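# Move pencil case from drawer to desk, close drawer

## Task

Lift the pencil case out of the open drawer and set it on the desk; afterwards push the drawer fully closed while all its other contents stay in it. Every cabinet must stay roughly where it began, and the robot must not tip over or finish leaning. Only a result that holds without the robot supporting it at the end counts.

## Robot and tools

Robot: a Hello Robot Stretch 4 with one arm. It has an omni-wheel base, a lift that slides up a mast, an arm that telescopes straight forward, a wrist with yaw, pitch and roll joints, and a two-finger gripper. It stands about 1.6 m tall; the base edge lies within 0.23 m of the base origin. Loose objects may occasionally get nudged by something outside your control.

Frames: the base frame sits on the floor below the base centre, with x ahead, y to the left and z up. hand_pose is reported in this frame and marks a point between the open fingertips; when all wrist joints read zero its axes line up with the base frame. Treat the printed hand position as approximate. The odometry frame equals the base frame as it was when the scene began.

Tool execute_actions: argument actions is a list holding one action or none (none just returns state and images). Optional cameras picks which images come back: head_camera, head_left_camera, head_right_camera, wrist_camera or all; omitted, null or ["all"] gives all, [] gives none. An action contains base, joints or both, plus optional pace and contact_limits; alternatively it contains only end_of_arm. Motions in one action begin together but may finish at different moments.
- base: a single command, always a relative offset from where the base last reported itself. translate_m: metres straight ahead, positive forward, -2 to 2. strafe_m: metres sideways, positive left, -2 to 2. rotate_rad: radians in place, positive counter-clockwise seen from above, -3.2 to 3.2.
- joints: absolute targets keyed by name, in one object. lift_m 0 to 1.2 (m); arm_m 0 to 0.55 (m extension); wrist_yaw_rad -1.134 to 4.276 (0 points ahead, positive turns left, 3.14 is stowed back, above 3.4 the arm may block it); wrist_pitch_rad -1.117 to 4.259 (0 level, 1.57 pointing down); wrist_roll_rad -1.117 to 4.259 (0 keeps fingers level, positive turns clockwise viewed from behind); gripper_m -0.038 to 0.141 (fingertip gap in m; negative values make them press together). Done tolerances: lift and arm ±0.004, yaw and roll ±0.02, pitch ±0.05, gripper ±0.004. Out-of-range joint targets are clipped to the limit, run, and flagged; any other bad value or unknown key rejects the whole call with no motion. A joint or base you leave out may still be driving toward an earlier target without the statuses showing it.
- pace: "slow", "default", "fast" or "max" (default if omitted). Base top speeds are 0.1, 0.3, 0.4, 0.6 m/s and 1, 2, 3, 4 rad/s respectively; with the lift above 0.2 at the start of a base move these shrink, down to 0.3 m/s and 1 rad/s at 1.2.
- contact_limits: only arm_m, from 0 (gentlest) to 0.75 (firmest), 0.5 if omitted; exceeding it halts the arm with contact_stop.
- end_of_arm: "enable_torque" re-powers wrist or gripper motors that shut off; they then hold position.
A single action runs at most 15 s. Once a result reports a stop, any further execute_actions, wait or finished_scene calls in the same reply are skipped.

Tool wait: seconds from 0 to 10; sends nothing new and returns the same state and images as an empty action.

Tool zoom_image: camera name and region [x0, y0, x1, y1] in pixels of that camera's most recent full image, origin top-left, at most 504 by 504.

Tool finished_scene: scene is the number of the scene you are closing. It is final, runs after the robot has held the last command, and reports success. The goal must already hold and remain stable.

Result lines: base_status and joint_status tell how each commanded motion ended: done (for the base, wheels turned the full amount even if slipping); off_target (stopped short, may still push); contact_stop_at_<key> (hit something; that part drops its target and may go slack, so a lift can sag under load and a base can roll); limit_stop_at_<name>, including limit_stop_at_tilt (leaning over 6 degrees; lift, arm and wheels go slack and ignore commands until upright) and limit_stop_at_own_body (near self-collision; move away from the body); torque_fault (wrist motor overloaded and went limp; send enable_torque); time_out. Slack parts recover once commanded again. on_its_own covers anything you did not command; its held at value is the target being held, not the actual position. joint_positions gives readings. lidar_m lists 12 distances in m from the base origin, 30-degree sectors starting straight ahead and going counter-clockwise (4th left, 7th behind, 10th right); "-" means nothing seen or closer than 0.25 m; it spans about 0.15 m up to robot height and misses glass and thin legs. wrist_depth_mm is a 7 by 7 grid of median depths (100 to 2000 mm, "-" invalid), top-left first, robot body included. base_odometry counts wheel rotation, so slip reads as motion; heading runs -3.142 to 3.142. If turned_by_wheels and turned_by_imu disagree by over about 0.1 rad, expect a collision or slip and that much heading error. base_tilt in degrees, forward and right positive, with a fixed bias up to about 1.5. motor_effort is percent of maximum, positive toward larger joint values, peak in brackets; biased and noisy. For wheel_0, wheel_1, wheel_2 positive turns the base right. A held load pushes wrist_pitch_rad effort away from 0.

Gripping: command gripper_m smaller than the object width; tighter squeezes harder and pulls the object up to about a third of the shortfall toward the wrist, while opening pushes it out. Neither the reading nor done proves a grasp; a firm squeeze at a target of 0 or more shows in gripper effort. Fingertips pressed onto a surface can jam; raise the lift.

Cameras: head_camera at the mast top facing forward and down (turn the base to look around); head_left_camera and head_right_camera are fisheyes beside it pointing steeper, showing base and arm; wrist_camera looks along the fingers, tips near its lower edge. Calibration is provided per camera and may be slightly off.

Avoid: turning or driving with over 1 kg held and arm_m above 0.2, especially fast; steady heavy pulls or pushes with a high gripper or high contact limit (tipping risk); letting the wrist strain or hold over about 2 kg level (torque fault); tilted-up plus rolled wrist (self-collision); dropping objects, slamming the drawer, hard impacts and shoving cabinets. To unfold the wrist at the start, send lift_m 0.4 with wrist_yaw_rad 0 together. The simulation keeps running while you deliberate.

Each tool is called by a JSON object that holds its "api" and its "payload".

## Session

{"api": "execute_actions", "payload": {"actions": [{"joints":{"lift_m":0.6,"wrist_yaw_rad":0}}]}}

Scene clock: 2.67 s.
base_odometry: x=+0.000 y=+0.000 heading=+0.000 (m, m, rad; odometry frame)
turned_by_wheels: +0.000 (rad since the last result)
turned_by_imu: +0.001 (rad since the last result)
base_tilt: forward=-0.5 right=+0.1 (deg)
lidar_m: 1.34 1.34 1.86 1.69 1.69 2.08 0.95 0.95 2.39 2.25 2.51 2.02
base_status: not commanded
joint_positions: lift_m=+0.600 arm_m=-0.001 wrist_yaw_rad=+0.000 wrist_pitch_rad=-0.001 wrist_roll_rad=+0.009 gripper_m=+0.057
joint_status: all done
motor_effort: lift_m=+25(25) arm_m=+0(0) wrist_yaw_rad=+0(4) wrist_pitch_rad=-7(5) wrist_roll_rad=+0(2) gripper_m=-5(3) wheel_0=+0(0) wheel_1=+0(0) wheel_2=+0(0) (%)
hand_pose: x=+0.4584 y=-0.0873 z=+0.7783 quat_wxyz=(+1.000, +0.004, -0.001, +0.000) (m; base frame)
wrist_depth_mm: 1537 1618 1661 1708 1756 1863 1921 / 1537 1576 1618 1661 1756 1921 - / 1042 1098 1618 1708 1756 1863 1921 / 1042 1078 1281 1756 1756 1921 1921 / 1042 1078 1255 1708 1808 1808 1983 / 1025 1078 195 1708 207 1863 1863 / 1025 1060 1118 138 1661 1808 1863
pictures: head_camera, head_left_camera, head_right_camera, wrist_camera
camera_calibration (this result's frames):
wrist_camera: T_world_to_cam=[[-0.0279541, -0.999547, -0.0111295, -0.0684605], [0.0297659, 0.0102966, -0.999504, 0.825792], [0.999166, -0.0282715, 0.0294646, -0.255861], [0, 0, 0, 1]] pos_world=[0.229154, -0.0841659, 0.832159]
Images, in order (width x height): head_camera 420x560, head_left_camera 420x672, head_right_camera 420x672, wrist_camera 616x392.

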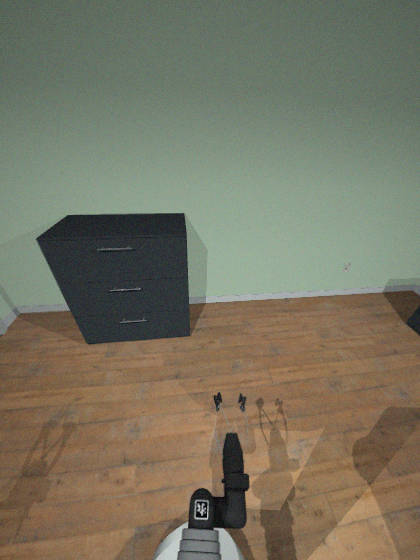

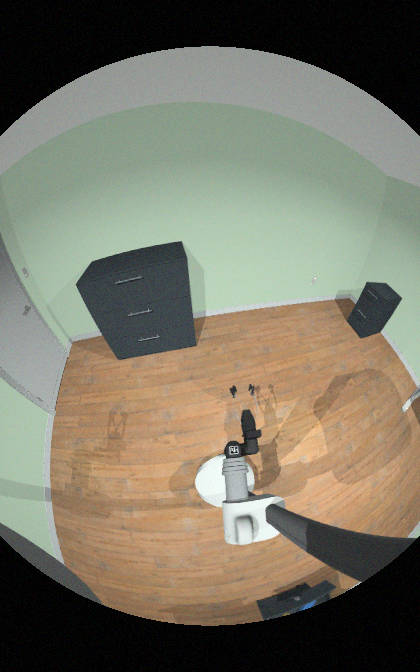

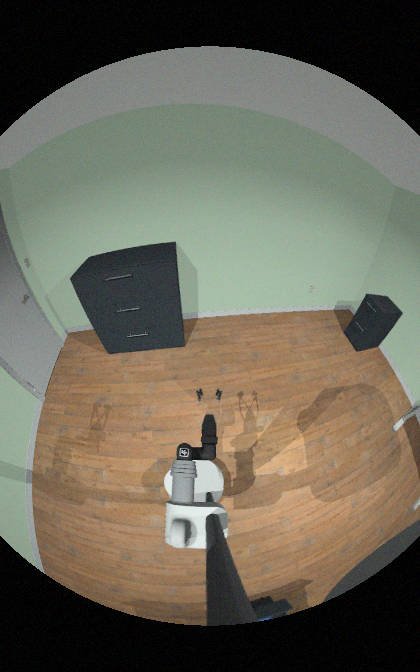

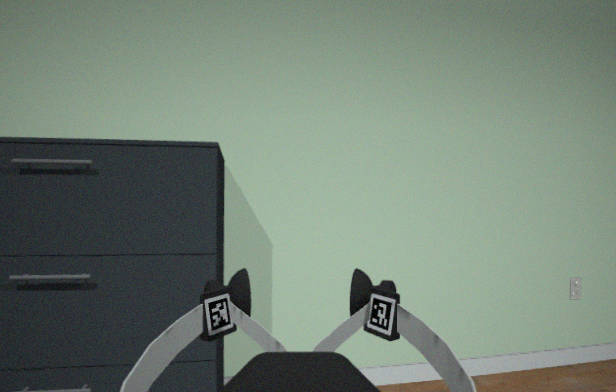

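{"api": "execute_actions", "payload": {"actions": [{"base":{"rotate_rad":-3.04},"joints":{"lift_m":0.9,"wrist_pitch_rad":1.57,"gripper_m":0.1}}]}}

Scene clock: 5.77 s.
base_odometry: x=+0.000 y=+0.000 heading=-3.040 (m, m, rad; odometry frame)
turned_by_wheels: -3.040 (rad since the last result)
turned_by_imu: -2.989 (rad since the last result)
base_tilt: forward=-0.5 right=+0.1 (deg)
lidar_m: 0.94 0.99 2.34 2.23 2.51 1.95 1.34 1.36 1.83 1.70 1.75 2.01
base_status: done
joint_positions: lift_m=+0.900 arm_m=-0.001 wrist_yaw_rad=+0.000 wrist_pitch_rad=+1.570 wrist_roll_rad=+0.009 gripper_m=+0.100
joint_status: all done
motor_effort: lift_m=+25(27) arm_m=+0(0) wrist_yaw_rad=+1(0) wrist_pitch_rad=-1(6) wrist_roll_rad=-2(0) gripper_m=+1(2) wheel_0=+0(6) wheel_1=+0(8) wheel_2=-1(8) (%)
hand_pose: x=+0.1702 y=-0.0874 z=+0.7894 quat_wxyz=(+0.707, +0.003, +0.707, -0.003) (m; base frame)
wrist_depth_mm: 1025 1025 1042 1025 1042 1025 1042 / 991 1025 1008 1025 1042 1060 1042 / 1008 1025 1025 1042 1008 1042 1060 / 1008 1025 1025 1008 1042 1025 1060 / 1008 1025 798 788 1025 1008 1008 / 1008 1008 215 809 213 1008 1025 / 991 991 788 139 1008 1008 1025
pictures: head_camera, head_left_camera, head_right_camera, wrist_camera
camera_calibration (this result's frames):
wrist_camera: T_world_to_cam=[[-0.0110731, -0.999537, 0.0283306, -0.110522], [-0.999517, 0.010241, -0.0293497, 0.25482], [0.029046, -0.0286419, -0.999168, 1.00884], [0, 0, 0, 1]] pos_world=[0.22417, -0.0841855, 1.01861]
Images, in order (width x height): head_camera 420x560, head_left_camera 420x672, head_right_camera 420x672, wrist_camera 616x392.

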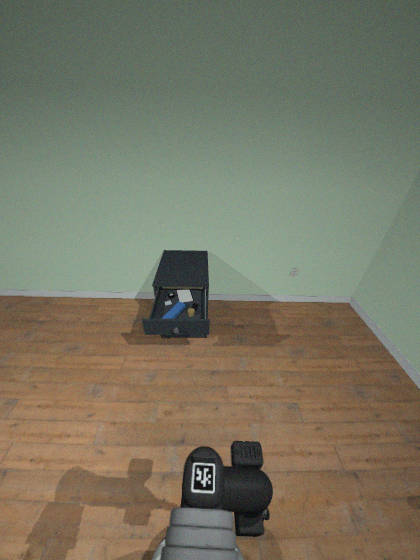

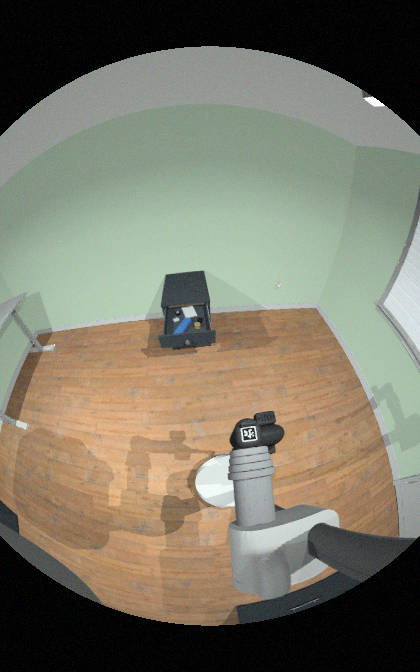

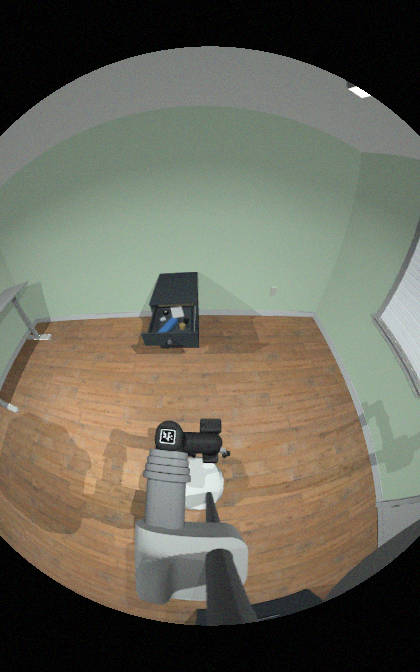

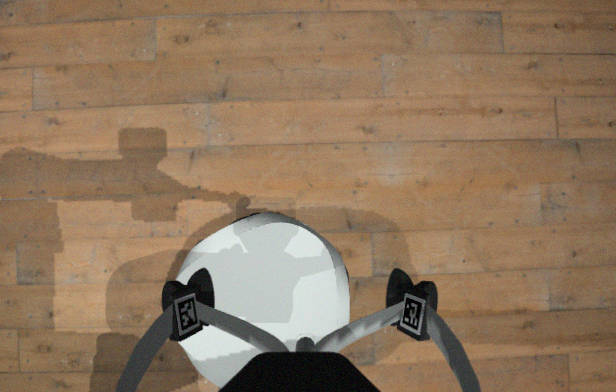

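Case approx x=1.14, y=0.21.

{"api": "execute_actions", "payload": {"actions": [{"base":{"strafe_m":0.3},"pace":"fast"}], "cameras": []}}

{"api": "execute_actions", "payload": {"actions": [{"base":{"translate_m":0.47},"joints":{"arm_m":0.5,"lift_m":0.82,"wrist_roll_rad":0.7}}], "cameras": ["head_camera","wrist_camera"]}}

Scene clock: 8.57 s.
base_odometry: x=+0.030 y=-0.298 heading=-3.040 (m, m, rad; odometry frame)
turned_by_wheels: +0.000 (rad since the last result)
turned_by_imu: +0.002 (rad since the last result)
base_tilt: forward=-0.5 right=+0.2 (deg)
lidar_m: 0.93 1.94 2.02 1.92 2.23 1.94 1.38 1.39 2.15 1.99 2.08 1.02
base_status: done
joint_positions: lift_m=+0.900 arm_m=-0.001 wrist_yaw_rad=+0.000 wrist_pitch_rad=+1.570 wrist_roll_rad=+0.009 gripper_m=+0.100
joint_status: not commanded
motor_effort: lift_m=+25(25) arm_m=+0(0) wrist_yaw_rad=+2(1) wrist_pitch_rad=+2(1) wrist_roll_rad=-2(1) gripper_m=+2(2) wheel_0=+0(10) wheel_1=+0(14) wheel_2=-1(0) (%)
hand_pose: x=+0.1702 y=-0.0874 z=+0.7894 quat_wxyz=(+0.707, +0.003, +0.707, -0.003) (m; base frame)
wrist_depth_mm: 1025 1042 1025 1042 1060 1042 1042 / 1008 1025 1025 1042 1042 1060 1042 / 1008 1025 1025 1008 1042 1025 1060 / 1025 1008 1025 1025 1042 1042 1008 / 1008 1008 788 788 1042 1025 1025 / 1025 1025 213 798 212 1025 1025 / 960 991 778 139 991 1025 1008
pictures: none
No camera images: the call's "cameras" was empty. Leave "cameras" out to get every camera's image.

Scene clock: 11.60 s.
base_odometry: x=-0.437 y=-0.346 heading=-3.040 (m, m, rad; odometry frame)
turned_by_wheels: +0.000 (rad since the last result)
turned_by_imu: -0.001 (rad since the last result)
base_tilt: forward=-0.4 right=+0.2 (deg)
lidar_m: 0.46 1.46 1.93 1.93 2.50 2.44 1.85 1.86 2.12 1.98 2.05 0.53
base_status: done
joint_positions: lift_m=+0.820 arm_m=+0.499 wrist_yaw_rad=+0.000 wrist_pitch_rad=+1.570 wrist_roll_rad=+0.700 gripper_m=+0.100
joint_status: all done
motor_effort: lift_m=+16(26) arm_m=+8(8) wrist_yaw_rad=+0(0) wrist_pitch_rad=+4(0) wrist_roll_rad=+0(2) gripper_m=-2(2) wheel_0=-1(3) wheel_1=-1(3) wheel_2=+1(9) (%)
hand_pose: x=+0.6698 y=-0.0874 z=+0.7101 quat_wxyz=(+0.665, +0.242, +0.664, -0.242) (m; base frame)
wrist_depth_mm: 289 287 291 407 960 991 960 / 289 290 404 418 960 960 960 / 285 289 404 413 415 960 960 / 286 404 410 415 418 960 960 / 370 407 407 410 413 410 359 / 917 389 214 410 213 357 960 / 917 364 404 139 392 306 931
pictures: head_camera, wrist_camera
camera_calibration (this result's frames):
wrist_camera: T_world_to_cam=[[-0.645255, -0.763465, 0.0276912, 0.343108], [-0.763955, 0.644612, -0.0291223, 0.649378], [0.00438377, -0.0399462, -0.999192, 0.930617], [0, 0, 0, 1]] pos_world=[0.713408, -0.119471, 0.939275]
Images, in order (width x height): head_camera 420x560, wrist_camera 616x392.

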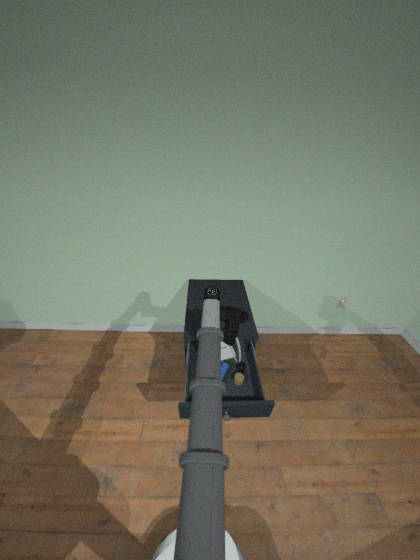

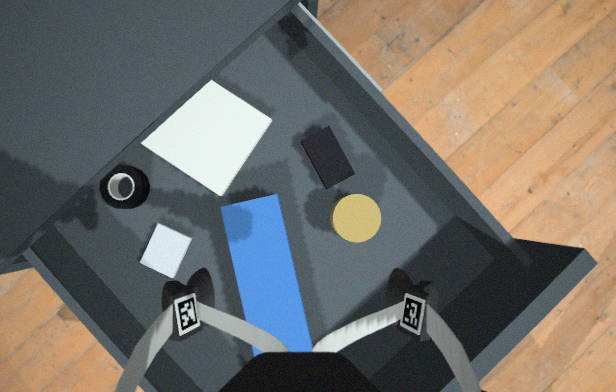

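{"api": "execute_actions", "payload": {"actions": [{"base":{"strafe_m":0.044},"joints":{"arm_m":0.49,"lift_m":0.72,"wrist_roll_rad":0.49,"gripper_m":0.09}}], "cameras": ["wrist_camera"]}}

Scene clock: 13.60 s.
base_odometry: x=-0.433 y=-0.390 heading=-3.040 (m, m, rad; odometry frame)
turned_by_wheels: +0.000 (rad since the last result)
turned_by_imu: +0.001 (rad since the last result)
base_tilt: forward=-0.5 right=+0.1 (deg)
lidar_m: 0.46 1.45 1.92 1.90 2.46 2.44 1.87 1.87 2.18 2.02 2.07 0.48
base_status: done
joint_positions: lift_m=+0.720 arm_m=+0.491 wrist_yaw_rad=+0.000 wrist_pitch_rad=+1.570 wrist_roll_rad=+0.490 gripper_m=+0.090
joint_status: all done
motor_effort: lift_m=+16(17) arm_m=-8(9) wrist_yaw_rad=+1(1) wrist_pitch_rad=+3(2) wrist_roll_rad=-1(2) gripper_m=-3(1) wheel_0=+0(8) wheel_1=+0(8) wheel_2=+0(2) (%)
hand_pose: x=+0.6626 y=-0.0874 z=+0.6101 quat_wxyz=(+0.686, +0.172, +0.686, -0.172) (m; base frame)
wrist_depth_mm: 188 190 306 309 322 281 854 / 191 310 306 306 319 291 866 / 312 310 314 314 315 317 279 / 283 307 309 283 314 314 285 / 272 307 307 278 314 314 315 / 820 297 205 279 197 312 314 / 820 252 309 138 307 298 271
pictures: wrist_camera
camera_calibration (this result's frames):
wrist_camera: T_world_to_cam=[[-0.472552, -0.880861, 0.027906, 0.21643], [-0.881214, 0.471817, -0.0291649, 0.70362], [0.0125236, -0.0383731, -0.999185, 0.825505], [0, 0, 0, 1]] pos_world=[0.711976, -0.109659, 0.839313]
Images, in order (width x height): wrist_camera 616x392.

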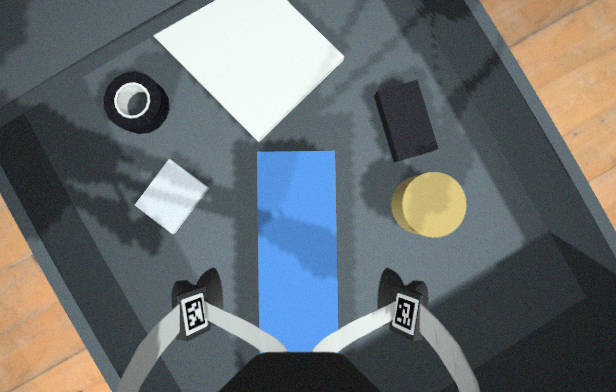

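{"api": "execute_actions", "payload": {"actions": [{"joints":{"lift_m":0.667}}], "cameras": []}}

{"api": "execute_actions", "payload": {"actions": [{"joints":{"gripper_m":0.01}}], "cameras": []}}

{"api": "execute_actions", "payload": {"actions": [{"joints":{"lift_m":0.85}}], "cameras": []}}

{"api": "execute_actions", "payload": {"actions": [{"base":{"rotate_rad":1.6},"joints":{"lift_m":1.0},"pace":"slow"}], "cameras": ["head_camera","wrist_camera"]}}

Scene clock: 15.60 s.
base_odometry: x=-0.433 y=-0.390 heading=-3.040 (m, m, rad; odometry frame)
turned_by_wheels: +0.000 (rad since the last result)
turned_by_imu: +0.001 (rad since the last result)
base_tilt: forward=-0.5 right=+0.1 (deg)
lidar_m: 0.47 1.46 1.91 1.90 2.45 2.44 1.86 1.87 2.17 2.03 2.09 0.48
base_status: not commanded
joint_positions: lift_m=+0.667 arm_m=+0.491 wrist_yaw_rad=+0.000 wrist_pitch_rad=+1.570 wrist_roll_rad=+0.490 gripper_m=+0.090
joint_status: all done
motor_effort: lift_m=+16(17) arm_m=-8(8) wrist_yaw_rad=+1(1) wrist_pitch_rad=+1(0) wrist_roll_rad=+0(3) gripper_m=-3(2) wheel_0=-1(0) wheel_1=+0(0) wheel_2=+0(0) (%)
hand_pose: x=+0.6626 y=-0.0874 z=+0.5571 quat_wxyz=(+0.686, +0.172, +0.686, -0.172) (m; base frame)
wrist_depth_mm: 259 259 252 252 264 259 216 / 258 257 252 260 260 264 229 / 257 256 259 230 260 263 252 / 255 249 257 229 259 226 263 / 250 255 257 228 259 259 260 / 221 254 204 226 198 259 260 / 205 247 253 138 256 258 259
pictures: none
No camera images: the call's "cameras" was empty. Leave "cameras" out to get every camera's image.

Scene clock: 17.20 s.
base_odometry: x=-0.433 y=-0.390 heading=-3.040 (m, m, rad; odometry frame)
turned_by_wheels: +0.000 (rad since the last result)
turned_by_imu: +0.001 (rad since the last result)
base_tilt: forward=-0.5 right=+0.2 (deg)
lidar_m: 0.47 1.45 1.93 1.89 2.44 2.46 1.84 1.88 2.19 2.00 2.09 0.48
base_status: not commanded
joint_positions: lift_m=+0.667 arm_m=+0.491 wrist_yaw_rad=+0.000 wrist_pitch_rad=+1.570 wrist_roll_rad=+0.490 gripper_m=+0.010
joint_status: all done
motor_effort: lift_m=+16(16) arm_m=-8(8) wrist_yaw_rad=+1(1) wrist_pitch_rad=-1(0) wrist_roll_rad=-1(2) gripper_m=-20(18) wheel_0=+0(0) wheel_1=+0(1) wheel_2=+0(0) (%)
hand_pose: x=+0.6626 y=-0.0874 z=+0.5571 quat_wxyz=(+0.686, +0.172, +0.686, -0.172) (m; base frame)
wrist_depth_mm: 258 259 252 253 264 260 215 / 258 259 251 262 263 263 230 / 256 257 260 219 260 264 252 / 254 250 257 218 259 225 263 / 248 254 258 217 260 260 263 / 221 254 198 216 199 260 259 / 204 230 254 128 257 258 257
pictures: none
No camera images: the call's "cameras" was empty. Leave "cameras" out to get every camera's image.

Scene clock: 19.03 s.
base_odometry: x=-0.433 y=-0.390 heading=-3.040 (m, m, rad; odometry frame)
turned_by_wheels: +0.000 (rad since the last result)
turned_by_imu: +0.001 (rad since the last result)
base_tilt: forward=-0.5 right=+0.2 (deg)
lidar_m: 0.47 1.46 1.92 1.88 2.45 2.47 1.84 1.88 2.17 2.03 2.07 0.49
base_status: not commanded
joint_positions: lift_m=+0.850 arm_m=+0.491 wrist_yaw_rad=+0.000 wrist_pitch_rad=+1.570 wrist_roll_rad=+0.490 gripper_m=+0.010
joint_status: all done
motor_effort: lift_m=+26(27) arm_m=-8(8) wrist_yaw_rad=+1(2) wrist_pitch_rad=+2(3) wrist_roll_rad=-1(1) gripper_m=-18(20) wheel_0=+0(1) wheel_1=+0(0) wheel_2=+0(0) (%)
hand_pose: x=+0.6626 y=-0.0874 z=+0.7393 quat_wxyz=(+0.686, +0.172, +0.686, -0.172) (m; base frame)
wrist_depth_mm: 320 317 324 322 445 991 991 / 317 317 322 436 449 991 1008 / 315 319 445 220 445 991 991 / 960 442 439 217 442 442 991 / 946 439 436 216 442 442 1008 / 960 946 198 216 200 392 353 / 946 917 392 128 368 334 976
pictures: none
No camera images: the call's "cameras" was empty. Leave "cameras" out to get every camera's image.

Scene clock: 21.90 s.
base_odometry: x=-0.433 y=-0.390 heading=-1.440 (m, m, rad; odometry frame)
turned_by_wheels: +1.600 (rad since the last result)
turned_by_imu: +1.575 (rad since the last result)
base_tilt: forward=-0.5 right=+0.2 (deg)
lidar_m: 0.55 2.45 2.42 1.84 1.90 2.14 2.05 2.10 0.49 0.46 1.45 1.97
base_status: done
joint_positions: lift_m=+1.000 arm_m=+0.491 wrist_yaw_rad=+0.000 wrist_pitch_rad=+1.570 wrist_roll_rad=+0.490 gripper_m=+0.010
joint_status: all done
motor_effort: lift_m=+26(27) arm_m=-8(8) wrist_yaw_rad=+1(1) wrist_pitch_rad=+1(1) wrist_roll_rad=+0(0) gripper_m=-21(22) wheel_0=+0(5) wheel_1=+1(3) wheel_2=+1(5) (%)
hand_pose: x=+0.6626 y=-0.0874 z=+0.8893 quat_wxyz=(+0.686, +0.172, +0.686, -0.172) (m; base frame)
wrist_depth_mm: 1138 1138 1138 1138 1138 1160 1160 / 1098 1138 1138 1138 1118 1160 1160 / 1118 1118 1098 218 1160 1160 1138 / 1078 1160 1138 218 1138 1118 1138 / 1118 1138 1118 218 1118 1098 1138 / 1078 1098 198 216 200 1138 1138 / 1098 1118 1078 128 1118 1118 1118
pictures: head_camera, wrist_camera
camera_calibration (this result's frames):
wrist_camera: T_world_to_cam=[[-0.472537, -0.880869, 0.027906, 0.20861], [-0.881222, 0.471802, -0.0291649, 0.711733], [0.0125243, -0.0383729, -0.999185, 1.10448], [0, 0, 0, 1]] pos_world=[0.711938, -0.109658, 1.11852]
Images, in order (width x height): head_camera 420x560, wrist_camera 616x392.

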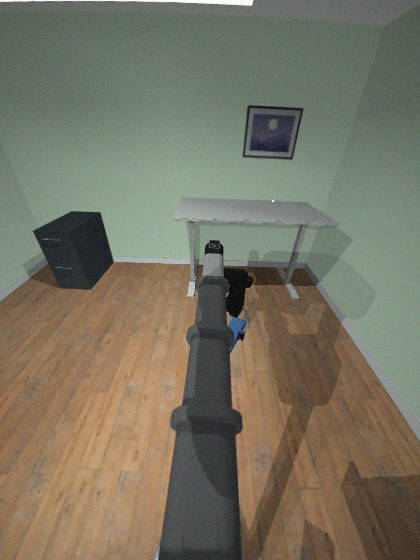

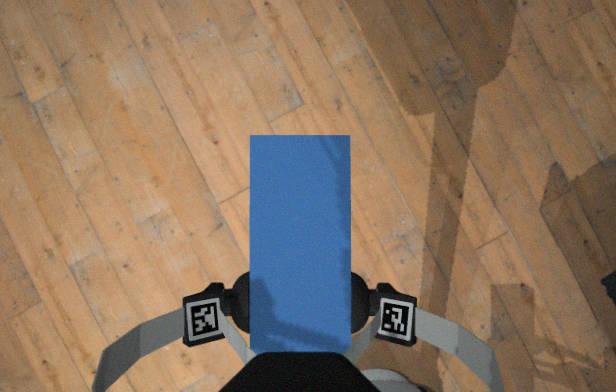

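Desk is taller (~0.92).

{"api": "execute_actions", "payload": {"actions": [{"base":{"translate_m":1.4},"joints":{"arm_m":0.54,"lift_m":1.17}}], "cameras": ["wrist_camera"]}}

Scene clock: 28.40 s.
base_odometry: x=-0.250 y=-1.778 heading=-1.440 (m, m, rad; odometry frame)
turned_by_wheels: +0.000 (rad since the last result)
turned_by_imu: -0.002 (rad since the last result)
base_tilt: forward=-0.5 right=+0.2 (deg)
lidar_m: 0.50 0.52 1.55 2.35 2.42 2.57 3.52 1.43 1.45 1.38 0.77 0.51
base_status: done
joint_positions: lift_m=+1.170 arm_m=+0.539 wrist_yaw_rad=+0.000 wrist_pitch_rad=+1.570 wrist_roll_rad=+0.490 gripper_m=+0.010
joint_status: all done
motor_effort: lift_m=+25(28) arm_m=+8(9) wrist_yaw_rad=+1(2) wrist_pitch_rad=+1(1) wrist_roll_rad=-1(1) gripper_m=-24(20) wheel_0=+1(3) wheel_1=-1(3) wheel_2=+0(9) (%)
hand_pose: x=+0.7097 y=-0.0874 z=+1.0594 quat_wxyz=(+0.686, +0.172, +0.686, -0.172) (m; base frame)
wrist_depth_mm: 334 332 334 336 338 342 343 / 332 332 336 334 340 342 340 / 330 332 334 218 336 338 340 / 329 329 332 218 334 336 338 / 327 329 330 216 332 334 336 / 324 324 198 215 199 334 334 / 322 322 324 128 330 330 1308
pictures: wrist_camera
camera_calibration (this result's frames):
wrist_camera: T_world_to_cam=[[-0.472569, -0.880851, 0.0279487, 0.226122], [-0.881206, 0.471837, -0.0290852, 0.758149], [0.0124325, -0.0383734, -0.999186, 1.27388], [0, 0, 0, 1]] pos_world=[0.759106, -0.10966, 1.28858]
Images, in order (width x height): wrist_camera 616x392.

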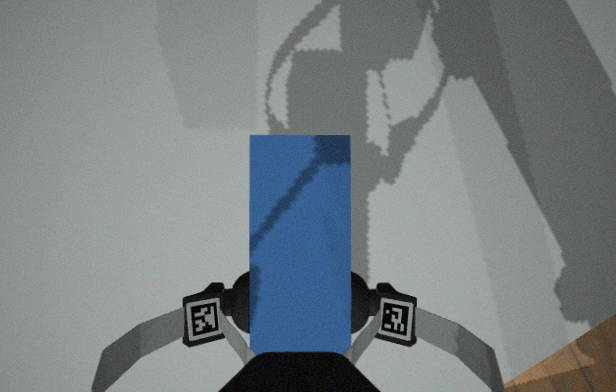

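{"api": "execute_actions", "payload": {"actions": [{"joints":{"lift_m":1.096}}], "cameras": []}}

{"api": "execute_actions", "payload": {"actions": [{"joints":{"gripper_m":0.09}}], "cameras": []}}

{"api": "execute_actions", "payload": {"actions": [{"joints":{"lift_m":1.16}}], "cameras": []}}

{"api": "execute_actions", "payload": {"actions": [{"base":{"translate_m":-1.42},"joints":{"arm_m":0,"wrist_roll_rad":0,"gripper_m":0},"pace":"fast"}], "cameras": ["head_camera"]}}

{"api": "execute_actions", "payload": {"actions": [{"base":{"strafe_m":0.12},"joints":{"lift_m":0.44,"wrist_pitch_rad":0},"pace":"fast"}], "cameras": []}}

{"api": "execute_actions", "payload": {"actions": [{"base":{"rotate_rad":-1.6}}], "cameras": ["head_camera","wrist_camera"]}}

Scene clock: 30.77 s.
base_odometry: x=-0.250 y=-1.778 heading=-1.440 (m, m, rad; odometry frame)
turned_by_wheels: +0.000 (rad since the last result)
turned_by_imu: +0.001 (rad since the last result)
base_tilt: forward=-0.4 right=+0.2 (deg)
lidar_m: 0.48 0.51 1.55 2.34 2.42 2.58 3.51 1.43 1.45 1.37 0.77 0.53
base_status: not commanded
joint_positions: lift_m=+1.096 arm_m=+0.539 wrist_yaw_rad=+0.000 wrist_pitch_rad=+1.570 wrist_roll_rad=+0.490 gripper_m=+0.010
joint_status: all done
motor_effort: lift_m=+17(23) arm_m=+8(8) wrist_yaw_rad=+1(1) wrist_pitch_rad=+1(1) wrist_roll_rad=-1(1) gripper_m=-21(23) wheel_0=+0(1) wheel_1=-1(1) wheel_2=+0(0) (%)
hand_pose: x=+0.7097 y=-0.0874 z=+0.9861 quat_wxyz=(+0.686, +0.172, +0.686, -0.172) (m; base frame)
wrist_depth_mm: 259 260 262 263 263 266 265 / 258 259 260 263 264 265 265 / 256 258 259 219 262 263 265 / 256 256 258 216 260 262 263 / 255 255 256 216 260 262 263 / 253 253 198 215 200 260 259 / 253 253 255 128 257 258 259
pictures: none
No camera images: the call's "cameras" was empty. Leave "cameras" out to get every camera's image.

Scene clock: 32.37 s.
base_odometry: x=-0.250 y=-1.778 heading=-1.440 (m, m, rad; odometry frame)
turned_by_wheels: +0.000 (rad since the last result)
turned_by_imu: +0.001 (rad since the last result)
base_tilt: forward=-0.6 right=+0.1 (deg)
lidar_m: 0.50 0.52 1.58 2.34 2.43 2.59 3.52 1.44 1.44 1.37 0.79 0.53
base_status: not commanded
joint_positions: lift_m=+1.096 arm_m=+0.539 wrist_yaw_rad=+0.000 wrist_pitch_rad=+1.570 wrist_roll_rad=+0.490 gripper_m=+0.090
joint_status: all done
motor_effort: lift_m=+16(16) arm_m=+8(8) wrist_yaw_rad=+2(1) wrist_pitch_rad=+2(1) wrist_roll_rad=-2(1) gripper_m=-5(25) wheel_0=+0(0) wheel_1=-1(1) wheel_2=+0(0) (%)
hand_pose: x=+0.7097 y=-0.0874 z=+0.9861 quat_wxyz=(+0.686, +0.172, +0.686, -0.172) (m; base frame)
wrist_depth_mm: 258 259 262 264 264 266 267 / 258 259 263 262 263 263 266 / 257 257 258 231 263 264 263 / 255 257 258 229 260 262 264 / 255 256 257 229 259 262 262 / 253 254 205 227 197 259 260 / 251 253 255 138 258 260 262
pictures: none
No camera images: the call's "cameras" was empty. Leave "cameras" out to get every camera's image.

Scene clock: 33.57 s.
base_odometry: x=-0.250 y=-1.778 heading=-1.440 (m, m, rad; odometry frame)
turned_by_wheels: +0.000 (rad since the last result)
turned_by_imu: +0.000 (rad since the last result)
base_tilt: forward=-0.5 right=+0.2 (deg)
lidar_m: 0.50 0.51 1.56 2.35 2.44 2.59 3.54 1.42 1.45 1.39 0.77 0.52
base_status: not commanded
joint_positions: lift_m=+1.160 arm_m=+0.539 wrist_yaw_rad=+0.000 wrist_pitch_rad=+1.570 wrist_roll_rad=+0.490 gripper_m=+0.090
joint_status: all done
motor_effort: lift_m=+26(29) arm_m=+8(8) wrist_yaw_rad=+1(1) wrist_pitch_rad=+1(1) wrist_roll_rad=+0(2) gripper_m=-3(0) wheel_0=+1(0) wheel_1=-1(1) wheel_2=+0(0) (%)
hand_pose: x=+0.7097 y=-0.0874 z=+1.0493 quat_wxyz=(+0.686, +0.172, +0.686, -0.172) (m; base frame)
wrist_depth_mm: 322 325 325 329 329 329 334 / 322 324 327 327 327 330 330 / 320 322 324 325 324 325 330 / 319 322 322 293 324 325 327 / 317 319 319 291 324 324 325 / 314 315 205 290 197 322 325 / 314 315 317 138 319 322 1281
pictures: none
No camera images: the call's "cameras" was empty. Leave "cameras" out to get every camera's image.

Scene clock: 39.60 s.
base_odometry: x=-0.435 y=-0.370 heading=-1.440 (m, m, rad; odometry frame)
turned_by_wheels: +0.000 (rad since the last result)
turned_by_imu: +0.007 (rad since the last result)
base_tilt: forward=-0.5 right=+0.2 (deg)
lidar_m: 1.92 2.47 2.43 1.85 1.88 2.12 2.02 2.09 0.49 0.47 1.46 1.95
base_status: done
joint_positions: lift_m=+1.160 arm_m=+0.001 wrist_yaw_rad=+0.000 wrist_pitch_rad=+1.570 wrist_roll_rad=+0.000 gripper_m=+0.000
joint_status: all done
motor_effort: lift_m=+25(25) arm_m=-8(8) wrist_yaw_rad=+2(1) wrist_pitch_rad=+0(0) wrist_roll_rad=-2(5) gripper_m=+0(6) wheel_0=-1(5) wheel_1=+1(5) wheel_2=-2(8) (%)
hand_pose: x=+0.1724 y=-0.0874 z=+1.0494 quat_wxyz=(+0.707, +0.000, +0.707, +0.000) (m; base frame)
wrist_depth_mm: 1255 1336 1308 1308 1308 1336 1336 / 1308 1281 1281 1281 1308 1336 1308 / 1336 1281 1308 1281 1308 1281 1336 / 1255 1336 1255 1281 1255 1308 1281 / 1281 1229 1060 1078 1308 1281 1138 / 1281 1255 1060 201 1308 1281 768 / 1255 1281 1308 138 1255 732 741
pictures: head_camera
Images, in order (width x height): head_camera 420x560.

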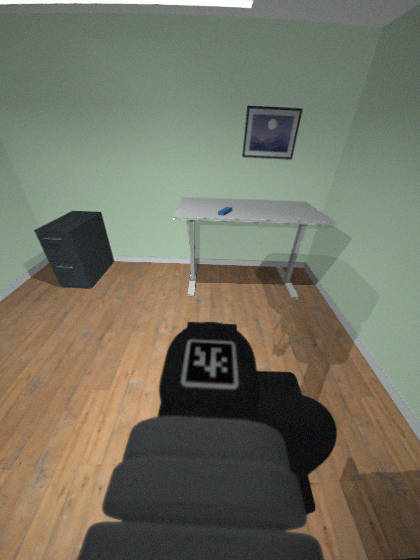

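Scene clock: 42.50 s.
base_odometry: x=-0.316 y=-0.354 heading=-1.440 (m, m, rad; odometry frame)
turned_by_wheels: +0.000 (rad since the last result)
turned_by_imu: +0.001 (rad since the last result)
base_tilt: forward=-0.5 right=+0.2 (deg)
lidar_m: 1.90 2.38 2.30 1.72 1.74 2.12 2.02 2.09 0.63 0.58 1.59 2.03
base_status: done
joint_positions: lift_m=+0.440 arm_m=+0.001 wrist_yaw_rad=+0.000 wrist_pitch_rad=+0.003 wrist_roll_rad=+0.000 gripper_m=+0.000
joint_status: all done
motor_effort: lift_m=+17(23) arm_m=-8(8) wrist_yaw_rad=+1(2) wrist_pitch_rad=-7(10) wrist_roll_rad=-2(1) gripper_m=-7(4) wheel_0=+0(5) wheel_1=+1(12) wheel_2=-1(1) (%)
hand_pose: x=+0.4608 y=-0.0874 z=+0.6177 quat_wxyz=(+1.000, +0.000, +0.001, +0.000) (m; base frame)
wrist_depth_mm: - - - - - - - / - - - - - - 1921 / - - - - - - 1921 / - - - - - - - / - - - - - - 1921 / 1983 - - 202 - - 1808 / 1537 1576 1397 138 1366 1576 1661
pictures: none
No camera images: the call's "cameras" was empty. Leave "cameras" out to get every camera's image.

Scene clock: 44.57 s.
base_odometry: x=-0.316 y=-0.354 heading=-3.040 (m, m, rad; odometry frame)
turned_by_wheels: -1.600 (rad since the last result)
turned_by_imu: -1.573 (rad since the last result)
base_tilt: forward=-0.5 right=+0.1 (deg)
lidar_m: 0.59 1.58 2.04 1.90 2.40 2.31 1.75 1.76 2.15 2.00 2.07 0.63
base_status: done
joint_positions: lift_m=+0.440 arm_m=+0.001 wrist_yaw_rad=+0.000 wrist_pitch_rad=+0.003 wrist_roll_rad=+0.000 gripper_m=+0.000
joint_status: not commanded
motor_effort: lift_m=+17(17) arm_m=-8(8) wrist_yaw_rad=+1(1) wrist_pitch_rad=-9(6) wrist_roll_rad=-2(0) gripper_m=-3(9) wheel_0=+1(4) wheel_1=-1(10) wheel_2=+0(6) (%)
hand_pose: x=+0.4608 y=-0.0874 z=+0.6177 quat_wxyz=(+1.000, +0.000, +0.001, +0.000) (m; base frame)
wrist_depth_mm: 1366 1308 1336 1366 1366 1397 1397 / 1308 1336 1336 1397 1366 1397 1430 / 1308 1308 1308 1336 1397 1397 1430 / 1281 1308 1336 1336 1366 1366 1397 / 1336 1308 375 379 387 397 1397 / 1281 366 368 202 384 392 1397 / 1281 366 368 138 384 392 1366
pictures: head_camera, wrist_camera
camera_calibration (this result's frames):
wrist_camera: T_world_to_cam=[[-0.0283388, -0.999596, -0.0022195, -0.0756156], [0.025426, 0.00149884, -0.999676, 0.666556], [0.999275, -0.0283861, 0.0253732, -0.251061], [0, 0, 0, 1]] pos_world=[0.231788, -0.0837108, 0.672542]
Images, in order (width x height): head_camera 420x560, wrist_camera 616x392.

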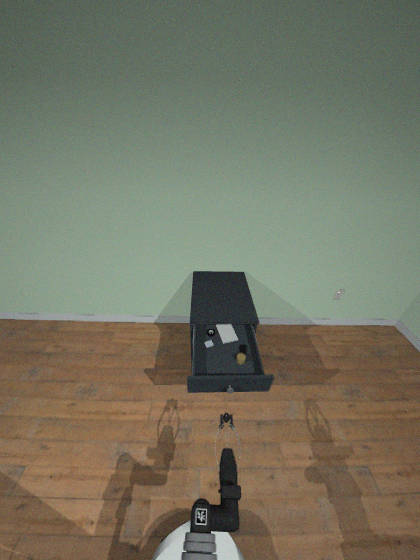

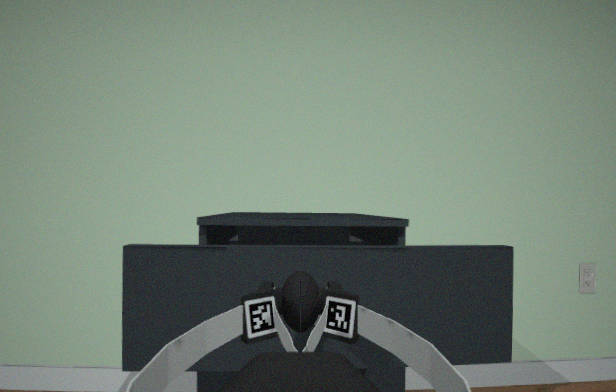

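{"api": "execute_actions", "payload": {"actions": [{"base":{"rotate_rad":0.04},"joints":{"lift_m":0.425,"arm_m":0.1}}], "cameras": ["wrist_camera"]}}

{"api": "execute_actions", "payload": {"actions": [{"joints":{"arm_m":0.54},"pace":"slow","contact_limits":{"arm_m":0.3}}], "cameras": ["head_camera","wrist_camera"]}}

Scene clock: 46.33 s.
base_odometry: x=-0.316 y=-0.354 heading=-3.000 (m, m, rad; odometry frame)
turned_by_wheels: +0.040 (rad since the last result)
turned_by_imu: +0.040 (rad since the last result)
base_tilt: forward=-0.5 right=+0.2 (deg)
lidar_m: 0.60 1.59 2.01 1.90 2.38 2.27 1.73 1.77 2.14 2.00 2.10 0.63
base_status: done
joint_positions: lift_m=+0.425 arm_m=+0.099 wrist_yaw_rad=+0.000 wrist_pitch_rad=+0.003 wrist_roll_rad=+0.000 gripper_m=+0.000
joint_status: all done
motor_effort: lift_m=+16(16) arm_m=+8(9) wrist_yaw_rad=+1(2) wrist_pitch_rad=-8(9) wrist_roll_rad=-1(3) gripper_m=-7(8) wheel_0=-1(1) wheel_1=+2(4) wheel_2=+0(4) (%)
hand_pose: x=+0.5580 y=-0.0874 z=+0.6028 quat_wxyz=(+1.000, +0.000, +0.001, +0.000) (m; base frame)
wrist_depth_mm: 1255 1229 1255 1229 1281 1281 1255 / 1281 1255 1229 1229 1229 1281 1229 / 1255 1229 1229 1255 1255 1255 1281 / 1229 1182 1229 1229 1255 1229 1281 / 1229 273 277 279 279 285 283 / 1205 271 274 202 278 282 282 / 1205 271 272 138 246 281 282
pictures: wrist_camera
camera_calibration (this result's frames):
wrist_camera: T_world_to_cam=[[-0.028251, -0.999598, -0.00222502, -0.0729154], [0.0256152, 0.00150124, -0.999671, 0.649127], [0.999273, -0.0282987, 0.0255625, -0.347895], [0, 0, 0, 1]] pos_world=[0.328954, -0.0837056, 0.657644]
Images, in order (width x height): wrist_camera 616x392.

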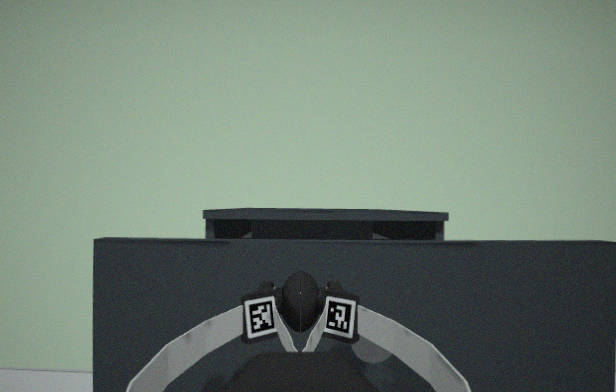

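Scene clock: 51.30 s.
base_odometry: x=-0.316 y=-0.354 heading=-3.000 (m, m, rad; odometry frame)
turned_by_wheels: +0.000 (rad since the last result)
turned_by_imu: +0.002 (rad since the last result)
base_tilt: forward=-0.6 right=+0.1 (deg)
lidar_m: 0.93 1.60 1.99 1.89 2.39 2.27 1.72 1.76 2.11 2.01 2.11 0.99
base_status: not commanded
joint_positions: lift_m=+0.425 arm_m=+0.497 wrist_yaw_rad=-0.001 wrist_pitch_rad=+0.002 wrist_roll_rad=+0.000 gripper_m=+0.000
joint_status: arm_m contact_stop (moved +0.398 of +0.441)
on_its_own: arm_m is slack since a contact_stop (your +0.540 is given up)
motor_effort: lift_m=+16(16) arm_m=+0(20) wrist_yaw_rad=+3(23) wrist_pitch_rad=-8(7) wrist_roll_rad=-1(2) gripper_m=-4(6) wheel_0=+0(5) wheel_1=+1(5) wheel_2=-1(10) (%)
contact_limits: arm_m 0.3
hand_pose: x=+0.9561 y=-0.0876 z=+0.6030 quat_wxyz=(+1.000, +0.000, +0.001, +0.000) (m; base frame)
wrist_depth_mm: 842 831 842 842 866 842 854 / 831 831 831 831 842 842 854 / 831 842 831 831 842 842 842 / 820 842 831 831 842 831 842 / 530 233 234 236 240 242 245 / 517 231 232 201 238 241 244 / 517 229 231 138 206 241 242
pictures: head_camera, wrist_camera
camera_calibration (this result's frames):
wrist_camera: T_world_to_cam=[[-0.0289145, -0.999579, -0.00223825, -0.0612159], [0.026208, 0.00148031, -0.999655, 0.638523], [0.999238, -0.0289632, 0.0261541, -0.746103], [0, 0, 0, 1]] pos_world=[0.72703, -0.0837449, 0.65768]
Images, in order (width x height): head_camera 420x560, wrist_camera 616x392.

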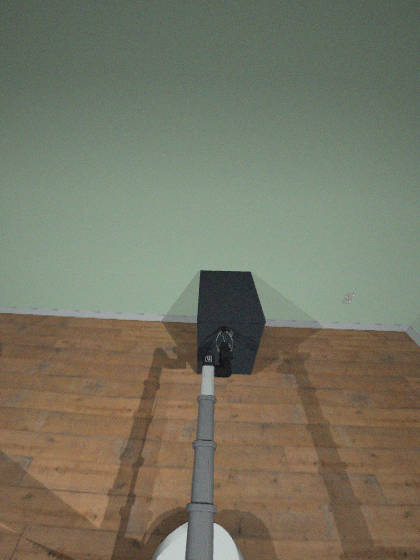

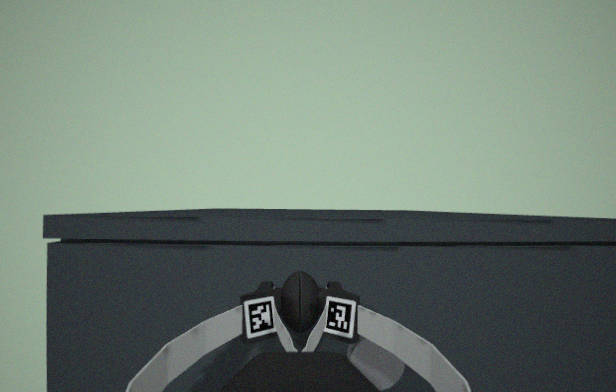

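{"api": "execute_actions", "payload": {"actions": [{"joints":{"arm_m":0.43}}], "cameras": []}}

{"api": "finished_scene", "payload": {"scene": 2}}

Scene clock: 54.63 s.
base_odometry: x=-0.316 y=-0.354 heading=-3.000 (m, m, rad; odometry frame)
turned_by_wheels: +0.000 (rad since the last result)
turned_by_imu: +0.001 (rad since the last result)
base_tilt: forward=-0.5 right=+0.1 (deg)
lidar_m: 0.94 1.59 1.99 1.90 2.39 2.27 1.73 1.77 2.12 2.01 2.09 1.01
base_status: not commanded
joint_positions: lift_m=+0.425 arm_m=+0.431 wrist_yaw_rad=+0.000 wrist_pitch_rad=+0.002 wrist_roll_rad=+0.000 gripper_m=+0.000
joint_status: all done
motor_effort: lift_m=+16(16) arm_m=-8(8) wrist_yaw_rad=+1(3) wrist_pitch_rad=-5(8) wrist_roll_rad=-1(2) gripper_m=-2(7) wheel_0=-1(0) wheel_1=+1(1) wheel_2=-1(1) (%)
hand_pose: x=+0.8908 y=-0.0874 z=+0.6030 quat_wxyz=(+1.000, +0.000, +0.001, +0.000) (m; base frame)
wrist_depth_mm: 891 904 917 904 917 931 946 / 891 891 904 904 917 917 931 / 878 904 904 904 891 931 917 / 878 878 904 904 891 917 891 / 904 296 298 303 304 309 314 / 878 296 296 202 304 307 310 / 891 291 296 138 287 306 309
pictures: none
No camera images: the call's "cameras" was empty. Leave "cameras" out to get every camera's image.

The scene is finished: the task was done.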